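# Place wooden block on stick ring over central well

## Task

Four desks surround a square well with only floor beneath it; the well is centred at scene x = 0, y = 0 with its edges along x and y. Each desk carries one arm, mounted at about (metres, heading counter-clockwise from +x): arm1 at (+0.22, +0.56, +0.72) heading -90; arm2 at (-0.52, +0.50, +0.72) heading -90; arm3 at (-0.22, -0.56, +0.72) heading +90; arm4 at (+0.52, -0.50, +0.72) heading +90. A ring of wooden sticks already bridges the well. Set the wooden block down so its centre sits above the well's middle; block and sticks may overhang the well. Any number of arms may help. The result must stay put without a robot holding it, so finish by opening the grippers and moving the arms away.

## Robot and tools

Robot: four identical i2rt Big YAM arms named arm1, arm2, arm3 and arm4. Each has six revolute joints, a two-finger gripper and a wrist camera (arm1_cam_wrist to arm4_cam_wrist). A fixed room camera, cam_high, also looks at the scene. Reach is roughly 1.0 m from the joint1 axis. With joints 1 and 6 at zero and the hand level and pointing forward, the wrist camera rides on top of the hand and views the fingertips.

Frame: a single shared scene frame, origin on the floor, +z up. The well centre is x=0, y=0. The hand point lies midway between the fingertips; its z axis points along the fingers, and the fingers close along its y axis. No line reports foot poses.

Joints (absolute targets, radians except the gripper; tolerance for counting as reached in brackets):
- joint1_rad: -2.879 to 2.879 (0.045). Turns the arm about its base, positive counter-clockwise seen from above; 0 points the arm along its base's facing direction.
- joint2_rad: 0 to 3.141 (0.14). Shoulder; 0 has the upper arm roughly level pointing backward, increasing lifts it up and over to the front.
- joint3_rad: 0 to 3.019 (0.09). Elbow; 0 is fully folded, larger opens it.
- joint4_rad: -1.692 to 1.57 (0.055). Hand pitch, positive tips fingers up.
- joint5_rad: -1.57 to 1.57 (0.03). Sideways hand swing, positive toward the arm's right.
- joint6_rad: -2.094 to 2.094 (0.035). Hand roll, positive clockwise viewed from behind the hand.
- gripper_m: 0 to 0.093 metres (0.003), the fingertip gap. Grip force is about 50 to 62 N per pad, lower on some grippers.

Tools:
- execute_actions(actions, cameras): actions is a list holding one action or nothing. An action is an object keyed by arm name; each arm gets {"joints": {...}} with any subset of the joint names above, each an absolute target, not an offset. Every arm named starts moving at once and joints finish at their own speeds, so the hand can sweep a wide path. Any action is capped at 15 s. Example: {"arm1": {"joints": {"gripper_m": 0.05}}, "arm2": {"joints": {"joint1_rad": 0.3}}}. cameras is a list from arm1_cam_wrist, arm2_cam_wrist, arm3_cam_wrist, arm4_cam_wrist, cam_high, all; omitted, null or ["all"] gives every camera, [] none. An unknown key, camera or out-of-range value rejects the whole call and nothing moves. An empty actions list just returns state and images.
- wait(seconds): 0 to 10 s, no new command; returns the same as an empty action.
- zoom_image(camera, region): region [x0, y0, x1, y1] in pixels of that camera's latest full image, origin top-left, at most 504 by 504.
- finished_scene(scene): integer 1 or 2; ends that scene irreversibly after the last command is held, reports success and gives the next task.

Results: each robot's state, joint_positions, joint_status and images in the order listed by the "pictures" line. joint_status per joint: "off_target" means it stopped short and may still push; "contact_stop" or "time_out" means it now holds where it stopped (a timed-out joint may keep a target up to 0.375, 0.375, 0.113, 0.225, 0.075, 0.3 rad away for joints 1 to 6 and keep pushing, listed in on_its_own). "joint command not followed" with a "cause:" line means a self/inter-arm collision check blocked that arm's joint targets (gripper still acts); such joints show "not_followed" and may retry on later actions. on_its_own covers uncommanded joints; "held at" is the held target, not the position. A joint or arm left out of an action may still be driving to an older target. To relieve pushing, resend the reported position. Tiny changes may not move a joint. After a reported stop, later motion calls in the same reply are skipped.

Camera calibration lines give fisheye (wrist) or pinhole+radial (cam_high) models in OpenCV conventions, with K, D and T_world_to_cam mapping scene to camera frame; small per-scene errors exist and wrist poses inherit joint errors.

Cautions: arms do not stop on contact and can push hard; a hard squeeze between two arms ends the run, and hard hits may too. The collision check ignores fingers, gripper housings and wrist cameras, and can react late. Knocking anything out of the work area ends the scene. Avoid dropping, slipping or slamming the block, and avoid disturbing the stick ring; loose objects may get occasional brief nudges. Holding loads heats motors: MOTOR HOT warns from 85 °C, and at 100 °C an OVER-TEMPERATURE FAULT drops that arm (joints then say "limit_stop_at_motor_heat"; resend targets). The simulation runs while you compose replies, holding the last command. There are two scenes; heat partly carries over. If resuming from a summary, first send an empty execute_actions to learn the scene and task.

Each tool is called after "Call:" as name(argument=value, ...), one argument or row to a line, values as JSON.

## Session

Call:
execute_actions(
  actions=[],
)

Call:
zoom_image(
  camera="cam_high",
  region=[136, 100, 536, 400],
)

Scene clock: 0.00 s.
Motor temperatures (°C, as the motors report them): arm1=[27 26 26 27 26 27] | arm2=[25 27 28 28 29 26] | arm3=[26 27 26 27 25 26] | arm4=[29 28 26 26 28 25]
arm1.joint_positions: joint1_rad=-0.061 joint2_rad=+0.609 joint3_rad=+1.427 joint4_rad=-1.432 joint5_rad=+0.211 joint6_rad=-0.083 gripper_m=+0.094
arm1.joint_status: not commanded
arm1.hand: x=+0.1692 y=+0.3607 z=+1.3408 quat_wxyz=(-0.235, -0.649, -0.597, +0.410) (m; scene frame)
arm2.joint_positions: joint1_rad=+0.130 joint2_rad=+0.426 joint3_rad=+1.453 joint4_rad=-1.405 joint5_rad=-0.057 joint6_rad=+0.141 gripper_m=+0.095
arm2.joint_status: not commanded
arm2.hand: x=-0.5009 y=+0.3705 z=+1.3464 quat_wxyz=(-0.460, -0.584, -0.585, +0.323) (m; scene frame)
arm3.joint_positions: joint1_rad=-0.320 joint2_rad=+0.509 joint3_rad=+1.410 joint4_rad=-1.477 joint5_rad=+0.277 joint6_rad=-0.176 gripper_m=+0.094
arm3.joint_status: not commanded
arm3.hand: x=-0.1193 y=-0.4234 z=+1.3465 quat_wxyz=(-0.469, +0.515, -0.704, -0.135) (m; scene frame)
arm4.joint_positions: joint1_rad=-0.250 joint2_rad=+0.537 joint3_rad=+1.415 joint4_rad=-1.442 joint5_rad=-0.199 joint6_rad=-0.039 gripper_m=+0.094
arm4.joint_status: not commanded
arm4.hand: x=+0.5329 y=-0.3149 z=+1.2969 quat_wxyz=(-0.334, +0.583, -0.651, -0.353) (m; scene frame)
pictures: arm1_cam_wrist, arm2_cam_wrist, arm3_cam_wrist, arm4_cam_wrist, cam_high
camera_calibration (this result's frames):
arm1_cam_wrist: T_world_to_cam=[[-0.969132, 0.172739, 0.175908, -0.132498], [0.10639, 0.936671, -0.333658, 0.0960991], [-0.222404, -0.304644, -0.926136, 1.51085], [0, 0, 0, 1]] pos_world=[0.197387, 0.393146, 1.45463]
arm2_cam_wrist: T_world_to_cam=[[-0.984016, -0.0969004, -0.149411, -0.257933], [-0.00340307, 0.849078, -0.528257, 0.402822], [0.17805, -0.519304, -0.835836, 1.52954], [0, 0, 0, 1]] pos_world=[-0.524774, 0.427275, 1.4527]
arm3_cam_wrist: T_world_to_cam=[[0.853741, -0.433548, 0.28838, -0.471138], [-0.332199, -0.87999, -0.339502, 0.0481456], [0.400962, 0.194047, -0.895307, 1.45805], [0, 0, 0, 1]] pos_world=[-0.166397, -0.444823, 1.45761]
arm4_cam_wrist: T_world_to_cam=[[0.996584, -0.0584474, -0.0583476, -0.478149], [-0.0759231, -0.92641, -0.368782, 0.2324], [-0.0324995, 0.371952, -0.927683, 1.45919], [0, 0, 0, 1]] pos_world=[0.541583, -0.355398, 1.41147]
Images, in order (width x height): arm1_cam_wrist 504x504, arm2_cam_wrist 504x504, arm3_cam_wrist 504x504, arm4_cam_wrist 504x504, cam_high 672x504.

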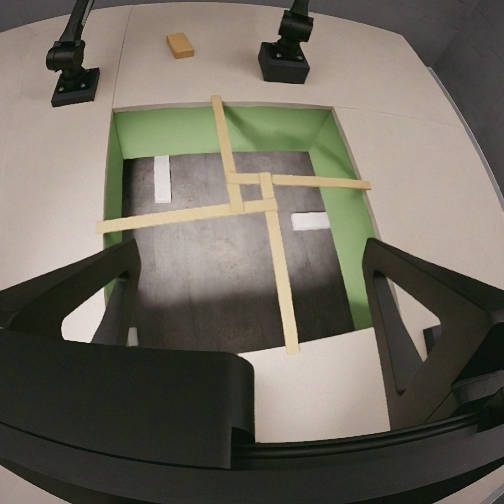

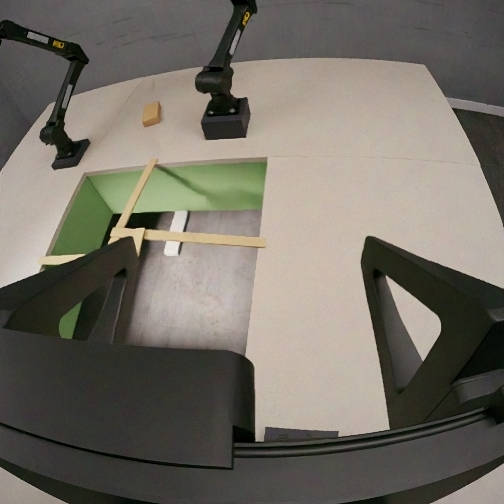

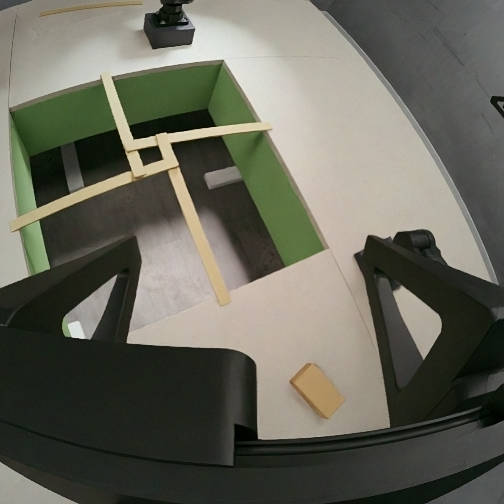

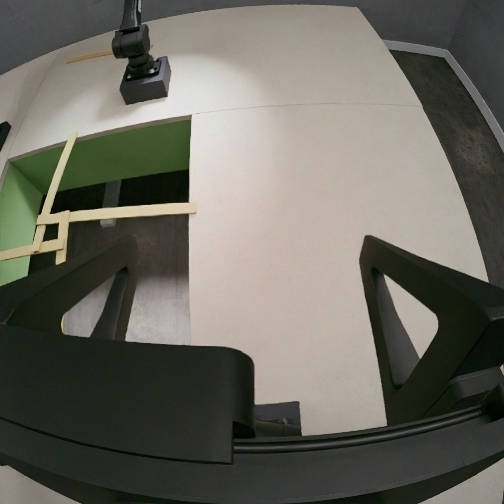

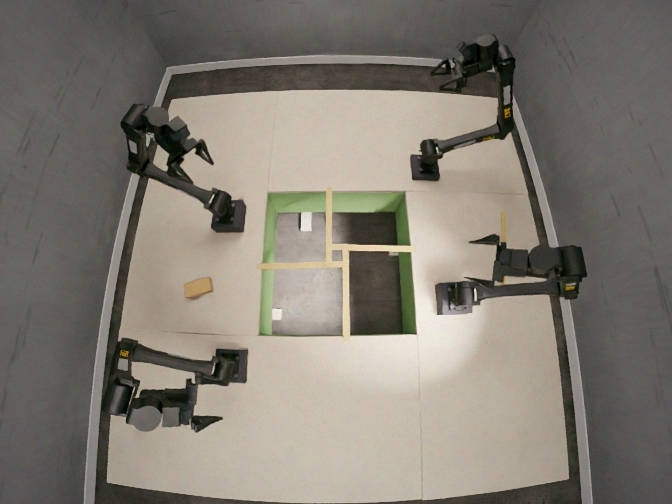

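Region (136, 100, 536, 400) of cam_high's 672x504 image, scaled by 1.260, with more detail than that image has; it fills the top 378 rows of this view, and the rest is white.

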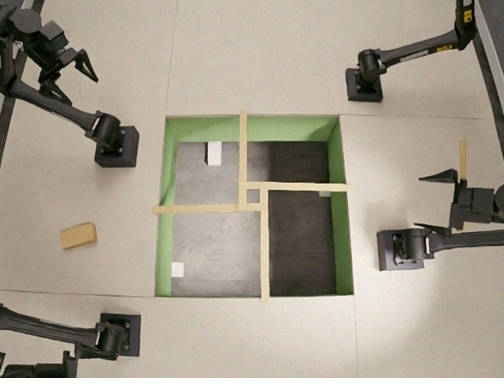

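Call:
execute_actions(
  actions=[
    {"arm3":{"joints":{"joint1_rad":-1.925,"joint2_rad":1.62,"joint3_rad":0.94,"joint4_rad":-0.88,"joint5_rad":0,"joint6_rad":0.96}}},
  ],
  cameras=["arm3_cam_wrist"],
)

Scene clock: 3.33 s.
Motor temperatures (°C, as the motors report them): arm1=[27 26 27 27 26 27] | arm2=[25 27 28 29 29 26] | arm3=[26 28 27 27 25 26] | arm4=[29 28 27 26 28 25]
arm1.joint_positions: joint1_rad=-0.061 joint2_rad=+0.609 joint3_rad=+1.427 joint4_rad=-1.432 joint5_rad=+0.211 joint6_rad=-0.083 gripper_m=+0.094
arm1.joint_status: not commanded
arm1.hand: x=+0.1692 y=+0.3607 z=+1.3408 quat_wxyz=(-0.235, -0.649, -0.597, +0.410) (m; scene frame)
arm2.joint_positions: joint1_rad=+0.130 joint2_rad=+0.426 joint3_rad=+1.453 joint4_rad=-1.405 joint5_rad=-0.057 joint6_rad=+0.141 gripper_m=+0.095
arm2.joint_status: not commanded
arm2.hand: x=-0.5009 y=+0.3705 z=+1.3464 quat_wxyz=(-0.460, -0.584, -0.585, +0.323) (m; scene frame)
arm3.joint_positions: joint1_rad=-1.928 joint2_rad=+1.614 joint3_rad=+0.948 joint4_rad=-0.890 joint5_rad=+0.000 joint6_rad=+0.946 gripper_m=+0.094
arm3.joint_status: all done
arm3.hand: x=+0.1650 y=-0.7085 z=+0.8267 quat_wxyz=(-0.006, -0.611, -0.791, -0.003) (m; scene frame)
arm4.joint_positions: joint1_rad=-0.250 joint2_rad=+0.537 joint3_rad=+1.415 joint4_rad=-1.442 joint5_rad=-0.199 joint6_rad=-0.039 gripper_m=+0.094
arm4.joint_status: not commanded
arm4.hand: x=+0.5329 y=-0.3149 z=+1.2969 quat_wxyz=(-0.334, +0.583, -0.651, -0.353) (m; scene frame)
pictures: arm3_cam_wrist
camera_calibration (this result's frames):
arm3_cam_wrist: T_world_to_cam=[[-0.968347, -0.249182, -0.0145494, -0.00588366], [-0.210513, 0.783979, 0.584005, 0.110631], [-0.134117, 0.568582, -0.81162, 1.21841], [0, 0, 0, 1]] pos_world=[0.181002, -0.780967, 0.924194]
Images, in order (width x height): arm3_cam_wrist 504x504.

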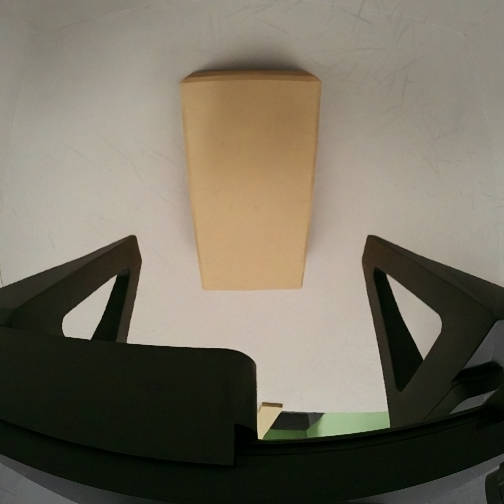

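Call:
execute_actions(
  actions=[
    {"arm3":{"joints":{"joint2_rad":1.80,"joint3_rad":0.913,"joint4_rad":-0.67}}},
  ],
  cameras=[],
)

Call:
execute_actions(
  actions=[
    {"arm3":{"joints":{"gripper_m":0.03}}},
  ],
  cameras=["arm3_cam_wrist"],
)

Call:
execute_actions(
  actions=[
    {"arm3":{"joints":{"joint2_rad":1.5,"joint3_rad":1.05,"joint4_rad":-1.1}}},
  ],
  cameras=[],
)

Call:
execute_actions(
  actions=[
    {"arm3":{"joints":{"joint1_rad":-0.355,"joint6_rad":1.21,"joint2_rad":1.8,"joint3_rad":1.65,"joint4_rad":-1.4}}},
  ],
  cameras=[],
)

Call:
execute_actions(
  actions=[
    {"arm3":{"joints":{"joint2_rad":2.04,"joint4_rad":-1.14}}},
  ],
  cameras=["arm3_cam_wrist"],
)

Scene clock: 8.53 s.
Motor temperatures (°C, as the motors report them): arm1=[27 26 29 28 26 27] | arm2=[25 27 29 29 29 26] | arm3=[26 28 28 27 25 26] | arm4=[29 28 28 26 28 25]
arm1.joint_positions: joint1_rad=-0.061 joint2_rad=+0.609 joint3_rad=+1.427 joint4_rad=-1.432 joint5_rad=+0.211 joint6_rad=-0.083 gripper_m=+0.094
arm1.joint_status: not commanded
arm1.hand: x=+0.1692 y=+0.3607 z=+1.3408 quat_wxyz=(-0.235, -0.649, -0.597, +0.410) (m; scene frame)
arm2.joint_positions: joint1_rad=+0.130 joint2_rad=+0.426 joint3_rad=+1.453 joint4_rad=-1.405 joint5_rad=-0.057 joint6_rad=+0.141 gripper_m=+0.095
arm2.joint_status: not commanded
arm2.hand: x=-0.5009 y=+0.3705 z=+1.3464 quat_wxyz=(-0.460, -0.584, -0.585, +0.323) (m; scene frame)
arm3.joint_positions: joint1_rad=-1.928 joint2_rad=+1.804 joint3_rad=+0.914 joint4_rad=-0.685 joint5_rad=+0.000 joint6_rad=+0.946 gripper_m=+0.094
arm3.joint_status: all done
arm3.hand: x=+0.1697 y=-0.7101 z=+0.7433 quat_wxyz=(+0.003, -0.611, -0.791, +0.000) (m; scene frame)
arm4.joint_positions: joint1_rad=-0.250 joint2_rad=+0.537 joint3_rad=+1.415 joint4_rad=-1.442 joint5_rad=-0.199 joint6_rad=-0.039 gripper_m=+0.094
arm4.joint_status: not commanded
arm4.hand: x=+0.5329 y=-0.3149 z=+1.2969 quat_wxyz=(-0.334, +0.583, -0.651, -0.353) (m; scene frame)
pictures: none
No camera images: the call's "cameras" was empty. Leave "cameras" out to get every camera's image.

Scene clock: 9.17 s.
Motor temperatures (°C, as the motors report them): arm1=[27 26 29 28 26 27] | arm2=[25 27 29 29 29 26] | arm3=[26 28 28 27 25 26] | arm4=[29 28 28 26 28 25]
arm1.joint_positions: joint1_rad=-0.061 joint2_rad=+0.609 joint3_rad=+1.427 joint4_rad=-1.432 joint5_rad=+0.211 joint6_rad=-0.083 gripper_m=+0.094
arm1.joint_status: not commanded
arm1.hand: x=+0.1692 y=+0.3607 z=+1.3408 quat_wxyz=(-0.235, -0.649, -0.597, +0.410) (m; scene frame)
arm2.joint_positions: joint1_rad=+0.130 joint2_rad=+0.426 joint3_rad=+1.453 joint4_rad=-1.405 joint5_rad=-0.057 joint6_rad=+0.141 gripper_m=+0.095
arm2.joint_status: not commanded
arm2.hand: x=-0.5009 y=+0.3705 z=+1.3464 quat_wxyz=(-0.460, -0.584, -0.585, +0.323) (m; scene frame)
arm3.joint_positions: joint1_rad=-1.928 joint2_rad=+1.804 joint3_rad=+0.914 joint4_rad=-0.683 joint5_rad=+0.001 joint6_rad=+0.948 gripper_m=+0.069
arm3.joint_status: gripper_m off_target (ended at +0.069, target +0.030)
arm3.hand: x=+0.1702 y=-0.7104 z=+0.7433 quat_wxyz=(+0.001, -0.612, -0.791, +0.000) (m; scene frame)
arm4.joint_positions: joint1_rad=-0.250 joint2_rad=+0.537 joint3_rad=+1.415 joint4_rad=-1.442 joint5_rad=-0.199 joint6_rad=-0.039 gripper_m=+0.094
arm4.joint_status: not commanded
arm4.hand: x=+0.5329 y=-0.3149 z=+1.2969 quat_wxyz=(-0.334, +0.583, -0.651, -0.353) (m; scene frame)
pictures: arm3_cam_wrist
camera_calibration (this result's frames):
arm3_cam_wrist: T_world_to_cam=[[-0.969026, -0.246957, -0.00107168, -0.010863], [-0.199808, 0.781452, 0.591108, 0.153059], [-0.145141, 0.573014, -0.806591, 1.15382], [0, 0, 0, 1]] pos_world=[0.187523, -0.783446, 0.840175]
Images, in order (width x height): arm3_cam_wrist 504x504.

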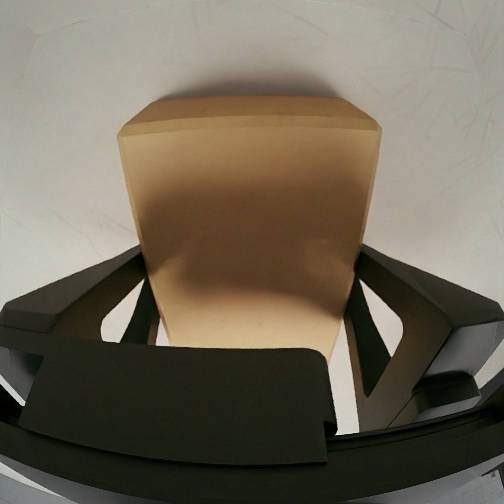

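Scene clock: 10.40 s.
Motor temperatures (°C, as the motors report them): arm1=[27 26 29 28 26 27] | arm2=[25 27 29 29 29 26] | arm3=[26 28 28 27 25 26] | arm4=[29 28 28 26 28 25]
arm1.joint_positions: joint1_rad=-0.061 joint2_rad=+0.609 joint3_rad=+1.427 joint4_rad=-1.432 joint5_rad=+0.211 joint6_rad=-0.083 gripper_m=+0.094
arm1.joint_status: not commanded
arm1.hand: x=+0.1692 y=+0.3607 z=+1.3408 quat_wxyz=(-0.235, -0.649, -0.597, +0.410) (m; scene frame)
arm2.joint_positions: joint1_rad=+0.130 joint2_rad=+0.426 joint3_rad=+1.453 joint4_rad=-1.405 joint5_rad=-0.057 joint6_rad=+0.141 gripper_m=+0.095
arm2.joint_status: not commanded
arm2.hand: x=-0.5009 y=+0.3705 z=+1.3464 quat_wxyz=(-0.460, -0.584, -0.585, +0.323) (m; scene frame)
arm3.joint_positions: joint1_rad=-1.928 joint2_rad=+1.497 joint3_rad=+1.026 joint4_rad=-1.086 joint5_rad=+0.001 joint6_rad=+0.948 gripper_m=+0.069
arm3.joint_status: all done
arm3.hand: x=+0.1607 y=-0.7071 z=+0.8966 quat_wxyz=(-0.006, -0.612, -0.791, -0.003) (m; scene frame)
arm4.joint_positions: joint1_rad=-0.250 joint2_rad=+0.537 joint3_rad=+1.415 joint4_rad=-1.442 joint5_rad=-0.199 joint6_rad=-0.039 gripper_m=+0.094
arm4.joint_status: not commanded
arm4.hand: x=+0.5329 y=-0.3149 z=+1.2969 quat_wxyz=(-0.334, +0.583, -0.651, -0.353) (m; scene frame)
pictures: none
No camera images: the call's "cameras" was empty. Leave "cameras" out to get every camera's image.

Scene clock: 12.23 s.
Motor temperatures (°C, as the motors report them): arm1=[27 26 30 28 26 27] | arm2=[25 27 30 29 29 26] | arm3=[26 29 29 27 25 26] | arm4=[29 29 29 26 28 25]
arm1.joint_positions: joint1_rad=-0.061 joint2_rad=+0.609 joint3_rad=+1.427 joint4_rad=-1.432 joint5_rad=+0.211 joint6_rad=-0.083 gripper_m=+0.094
arm1.joint_status: not commanded
arm1.hand: x=+0.1692 y=+0.3607 z=+1.3408 quat_wxyz=(-0.235, -0.649, -0.597, +0.410) (m; scene frame)
arm2.joint_positions: joint1_rad=+0.130 joint2_rad=+0.426 joint3_rad=+1.453 joint4_rad=-1.405 joint5_rad=-0.057 joint6_rad=+0.141 gripper_m=+0.095
arm2.joint_status: not commanded
arm2.hand: x=-0.5009 y=+0.3705 z=+1.3464 quat_wxyz=(-0.460, -0.584, -0.585, +0.323) (m; scene frame)
arm3.joint_positions: joint1_rad=-0.348 joint2_rad=+1.823 joint3_rad=+1.629 joint4_rad=-1.386 joint5_rad=-0.002 joint6_rad=+1.196 gripper_m=+0.069
arm3.joint_status: all done
arm3.hand: x=-0.0212 y=-0.0414 z=+0.9650 quat_wxyz=(+0.002, +0.007, -1.000, +0.003) (m; scene frame)
arm4.joint_positions: joint1_rad=-0.250 joint2_rad=+0.537 joint3_rad=+1.415 joint4_rad=-1.442 joint5_rad=-0.199 joint6_rad=-0.039 gripper_m=+0.094
arm4.joint_status: not commanded
arm4.hand: x=+0.5329 y=-0.3149 z=+1.2969 quat_wxyz=(-0.334, +0.583, -0.651, -0.353) (m; scene frame)
pictures: none
No camera images: the call's "cameras" was empty. Leave "cameras" out to get every camera's image.

Scene clock: 13.53 s.
Motor temperatures (°C, as the motors report them): arm1=[27 26 30 28 26 27] | arm2=[25 27 30 29 29 26] | arm3=[26 29 29 27 25 26] | arm4=[29 29 29 26 28 25]
arm1.joint_positions: joint1_rad=-0.061 joint2_rad=+0.609 joint3_rad=+1.427 joint4_rad=-1.432 joint5_rad=+0.211 joint6_rad=-0.083 gripper_m=+0.094
arm1.joint_status: not commanded
arm1.hand: x=+0.1692 y=+0.3607 z=+1.3408 quat_wxyz=(-0.235, -0.649, -0.597, +0.410) (m; scene frame)
arm2.joint_positions: joint1_rad=+0.130 joint2_rad=+0.426 joint3_rad=+1.453 joint4_rad=-1.405 joint5_rad=-0.057 joint6_rad=+0.141 gripper_m=+0.095
arm2.joint_status: not commanded
arm2.hand: x=-0.5009 y=+0.3705 z=+1.3464 quat_wxyz=(-0.460, -0.584, -0.585, +0.323) (m; scene frame)
arm3.joint_positions: joint1_rad=-0.348 joint2_rad=+2.061 joint3_rad=+1.629 joint4_rad=-1.152 joint5_rad=-0.002 joint6_rad=+1.197 gripper_m=+0.069
arm3.joint_status: all done
arm3.hand: x=-0.0039 y=+0.0047 z=+0.8311 quat_wxyz=(+0.003, +0.007, -1.000, +0.005) (m; scene frame)
arm4.joint_positions: joint1_rad=-0.250 joint2_rad=+0.537 joint3_rad=+1.415 joint4_rad=-1.442 joint5_rad=-0.199 joint6_rad=-0.039 gripper_m=+0.094
arm4.joint_status: not commanded
arm4.hand: x=+0.5329 y=-0.3149 z=+1.2969 quat_wxyz=(-0.334, +0.583, -0.651, -0.353) (m; scene frame)
pictures: arm3_cam_wrist
camera_calibration (this result's frames):
arm3_cam_wrist: T_world_to_cam=[[0.00972113, -0.999928, 0.00704049, -0.0022121], [-0.804465, -0.0036386, 0.593989, -0.493563], [-0.59392, -0.0114381, -0.804443, 0.78886], [0, 0, 0, 1]] pos_world=[0.0714871, 0.00501521, 0.927779]
Images, in order (width x height): arm3_cam_wrist 504x504.

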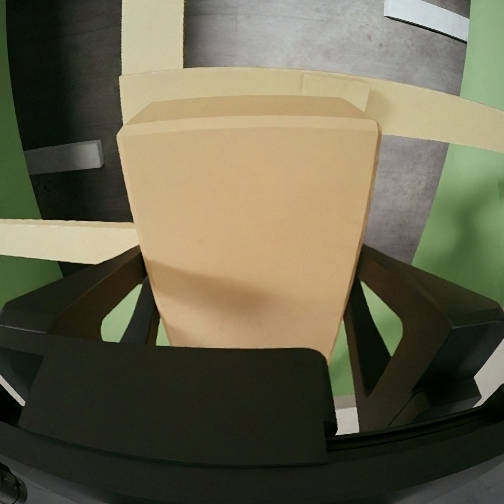

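Call:
execute_actions(
  actions=[
    {"arm3":{"joints":{"joint1_rad":-0.375,"joint2_rad":2.11,"joint4_rad":-1.11}}},
  ],
  cameras=["arm3_cam_wrist"],
)

Scene clock: 15.53 s.
Motor temperatures (°C, as the motors report them): arm1=[27 26 30 28 26 27] | arm2=[25 27 30 29 29 26] | arm3=[26 30 30 27 25 26] | arm4=[29 29 29 26 28 25]
arm1.joint_positions: joint1_rad=-0.061 joint2_rad=+0.609 joint3_rad=+1.427 joint4_rad=-1.432 joint5_rad=+0.211 joint6_rad=-0.083 gripper_m=+0.094
arm1.joint_status: not commanded
arm1.hand: x=+0.1692 y=+0.3607 z=+1.3408 quat_wxyz=(-0.235, -0.649, -0.597, +0.410) (m; scene frame)
arm2.joint_positions: joint1_rad=+0.130 joint2_rad=+0.426 joint3_rad=+1.453 joint4_rad=-1.405 joint5_rad=-0.057 joint6_rad=+0.141 gripper_m=+0.095
arm2.joint_status: not commanded
arm2.hand: x=-0.5009 y=+0.3705 z=+1.3464 quat_wxyz=(-0.460, -0.584, -0.585, +0.323) (m; scene frame)
arm3.joint_positions: joint1_rad=-0.370 joint2_rad=+2.108 joint3_rad=+1.629 joint4_rad=-1.122 joint5_rad=+0.000 joint6_rad=+1.197 gripper_m=+0.069
arm3.joint_status: all done
arm3.hand: x=+0.0094 y=+0.0016 z=+0.8036 quat_wxyz=(+0.005, -0.004, -1.000, +0.013) (m; scene frame)
arm4.joint_positions: joint1_rad=-0.250 joint2_rad=+0.537 joint3_rad=+1.415 joint4_rad=-1.442 joint5_rad=-0.199 joint6_rad=-0.039 gripper_m=+0.094
arm4.joint_status: not commanded
arm4.hand: x=+0.5329 y=-0.3149 z=+1.2969 quat_wxyz=(-0.334, +0.583, -0.651, -0.353) (m; scene frame)
pictures: arm3_cam_wrist
camera_calibration (this result's frames):
arm3_cam_wrist: T_world_to_cam=[[-0.0122835, -0.999648, 0.0235132, -0.0182696], [-0.801856, 0.0238962, 0.597039, -0.469046], [-0.597391, -0.0115205, -0.801867, 0.772554], [0, 0, 0, 1]] pos_world=[0.0851854, 0.00184544, 0.899955]
Images, in order (width x height): arm3_cam_wrist 504x504.

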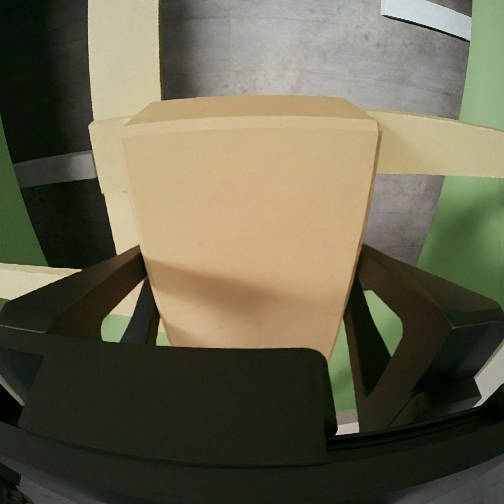

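Probably near contact; lower slightly, then release.

Call:
execute_actions(
  actions=[
    {"arm3":{"joints":{"joint2_rad":2.135}}},
  ],
  cameras=[],
)

Call:
execute_actions(
  actions=[
    {"arm3":{"joints":{"gripper_m":0.093}}},
  ],
  cameras=["arm3_cam_wrist"],
)

Call:
execute_actions(
  actions=[
    {"arm3":{"joints":{"joint2_rad":1.4}}},
  ],
  cameras=["cam_high"],
)

Scene clock: 17.20 s.
Motor temperatures (°C, as the motors report them): arm1=[27 26 31 28 26 27] | arm2=[25 27 30 29 29 26] | arm3=[26 30 30 27 25 26] | arm4=[29 29 29 26 28 25]
arm1.joint_positions: joint1_rad=-0.061 joint2_rad=+0.609 joint3_rad=+1.427 joint4_rad=-1.432 joint5_rad=+0.211 joint6_rad=-0.083 gripper_m=+0.094
arm1.joint_status: not commanded
arm1.hand: x=+0.1692 y=+0.3607 z=+1.3408 quat_wxyz=(-0.235, -0.649, -0.597, +0.410) (m; scene frame)
arm2.joint_positions: joint1_rad=+0.130 joint2_rad=+0.426 joint3_rad=+1.453 joint4_rad=-1.405 joint5_rad=-0.057 joint6_rad=+0.141 gripper_m=+0.095
arm2.joint_status: not commanded
arm2.hand: x=-0.5009 y=+0.3705 z=+1.3464 quat_wxyz=(-0.460, -0.584, -0.585, +0.323) (m; scene frame)
arm3.joint_positions: joint1_rad=-0.370 joint2_rad=+2.108 joint3_rad=+1.629 joint4_rad=-1.122 joint5_rad=+0.000 joint6_rad=+1.197 gripper_m=+0.069
arm3.joint_status: all done
arm3.hand: x=+0.0094 y=+0.0016 z=+0.8036 quat_wxyz=(+0.005, -0.004, -1.000, +0.013) (m; scene frame)
arm4.joint_positions: joint1_rad=-0.250 joint2_rad=+0.537 joint3_rad=+1.415 joint4_rad=-1.442 joint5_rad=-0.199 joint6_rad=-0.039 gripper_m=+0.094
arm4.joint_status: not commanded
arm4.hand: x=+0.5329 y=-0.3149 z=+1.2969 quat_wxyz=(-0.334, +0.583, -0.651, -0.353) (m; scene frame)
pictures: none
No camera images: the call's "cameras" was empty. Leave "cameras" out to get every camera's image.

Scene clock: 17.83 s.
Motor temperatures (°C, as the motors report them): arm1=[27 26 31 28 26 27] | arm2=[25 27 30 29 29 26] | arm3=[26 30 30 27 25 26] | arm4=[29 29 30 26 28 25]
arm1.joint_positions: joint1_rad=-0.061 joint2_rad=+0.609 joint3_rad=+1.427 joint4_rad=-1.432 joint5_rad=+0.211 joint6_rad=-0.083 gripper_m=+0.094
arm1.joint_status: not commanded
arm1.hand: x=+0.1692 y=+0.3607 z=+1.3408 quat_wxyz=(-0.235, -0.649, -0.597, +0.410) (m; scene frame)
arm2.joint_positions: joint1_rad=+0.130 joint2_rad=+0.426 joint3_rad=+1.453 joint4_rad=-1.405 joint5_rad=-0.057 joint6_rad=+0.141 gripper_m=+0.095
arm2.joint_status: not commanded
arm2.hand: x=-0.5009 y=+0.3705 z=+1.3464 quat_wxyz=(-0.460, -0.584, -0.585, +0.323) (m; scene frame)
arm3.joint_positions: joint1_rad=-0.370 joint2_rad=+2.108 joint3_rad=+1.629 joint4_rad=-1.122 joint5_rad=+0.000 joint6_rad=+1.197 gripper_m=+0.093
arm3.joint_status: all done
arm3.hand: x=+0.0094 y=+0.0016 z=+0.8036 quat_wxyz=(+0.005, -0.004, -1.000, +0.013) (m; scene frame)
arm4.joint_positions: joint1_rad=-0.250 joint2_rad=+0.537 joint3_rad=+1.415 joint4_rad=-1.442 joint5_rad=-0.199 joint6_rad=-0.039 gripper_m=+0.094
arm4.joint_status: not commanded
arm4.hand: x=+0.5329 y=-0.3149 z=+1.2969 quat_wxyz=(-0.334, +0.583, -0.651, -0.353) (m; scene frame)
pictures: arm3_cam_wrist
camera_calibration (this result's frames):
arm3_cam_wrist: T_world_to_cam=[[-0.0122835, -0.999648, 0.0235132, -0.0182696], [-0.801856, 0.0238962, 0.597039, -0.469046], [-0.597391, -0.0115205, -0.801867, 0.772554], [0, 0, 0, 1]] pos_world=[0.0851854, 0.00184544, 0.899955]
Images, in order (width x height): arm3_cam_wrist 504x504.

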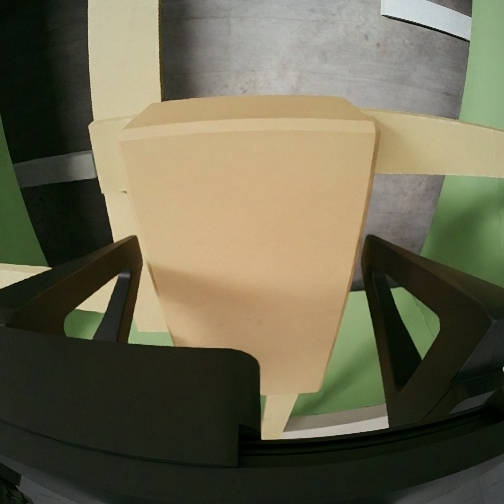

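Scene clock: 19.53 s.
Motor temperatures (°C, as the motors report them): arm1=[27 26 31 28 26 27] | arm2=[25 27 30 29 29 26] | arm3=[26 30 30 27 25 26] | arm4=[29 29 30 26 28 25]
arm1.joint_positions: joint1_rad=-0.061 joint2_rad=+0.609 joint3_rad=+1.427 joint4_rad=-1.432 joint5_rad=+0.211 joint6_rad=-0.083 gripper_m=+0.094
arm1.joint_status: not commanded
arm1.hand: x=+0.1692 y=+0.3607 z=+1.3408 quat_wxyz=(-0.235, -0.649, -0.597, +0.410) (m; scene frame)
arm2.joint_positions: joint1_rad=+0.130 joint2_rad=+0.426 joint3_rad=+1.453 joint4_rad=-1.405 joint5_rad=-0.057 joint6_rad=+0.141 gripper_m=+0.095
arm2.joint_status: not commanded
arm2.hand: x=-0.5009 y=+0.3705 z=+1.3464 quat_wxyz=(-0.460, -0.584, -0.585, +0.323) (m; scene frame)
arm3.joint_positions: joint1_rad=-0.370 joint2_rad=+1.398 joint3_rad=+1.642 joint4_rad=-1.119 joint5_rad=+0.000 joint6_rad=+1.197 gripper_m=+0.093
arm3.joint_status: all done
arm3.hand: x=-0.0107 y=-0.0491 z=+1.2227 quat_wxyz=(-0.126, -0.004, -0.940, -0.318) (m; scene frame)
arm4.joint_positions: joint1_rad=-0.250 joint2_rad=+0.537 joint3_rad=+1.415 joint4_rad=-1.442 joint5_rad=-0.199 joint6_rad=-0.039 gripper_m=+0.094
arm4.joint_status: not commanded
arm4.hand: x=+0.5329 y=-0.3149 z=+1.2969 quat_wxyz=(-0.334, +0.583, -0.651, -0.353) (m; scene frame)
pictures: cam_high
Images, in order (width x height): cam_high 672x504.

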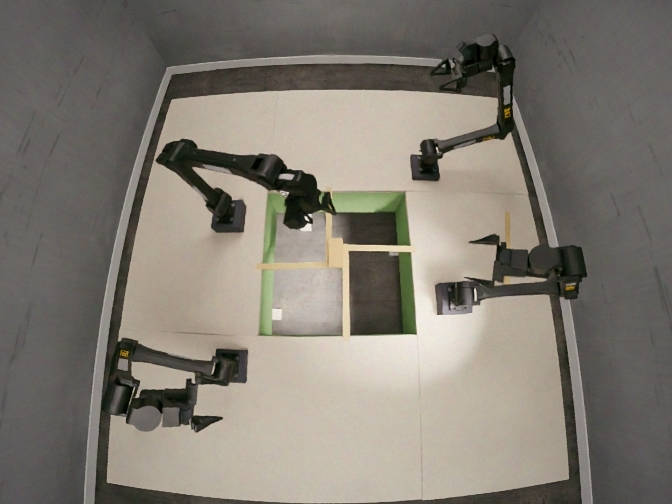

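Call:
finished_scene(
  scene=2,
)

The scene is finished: the task was done.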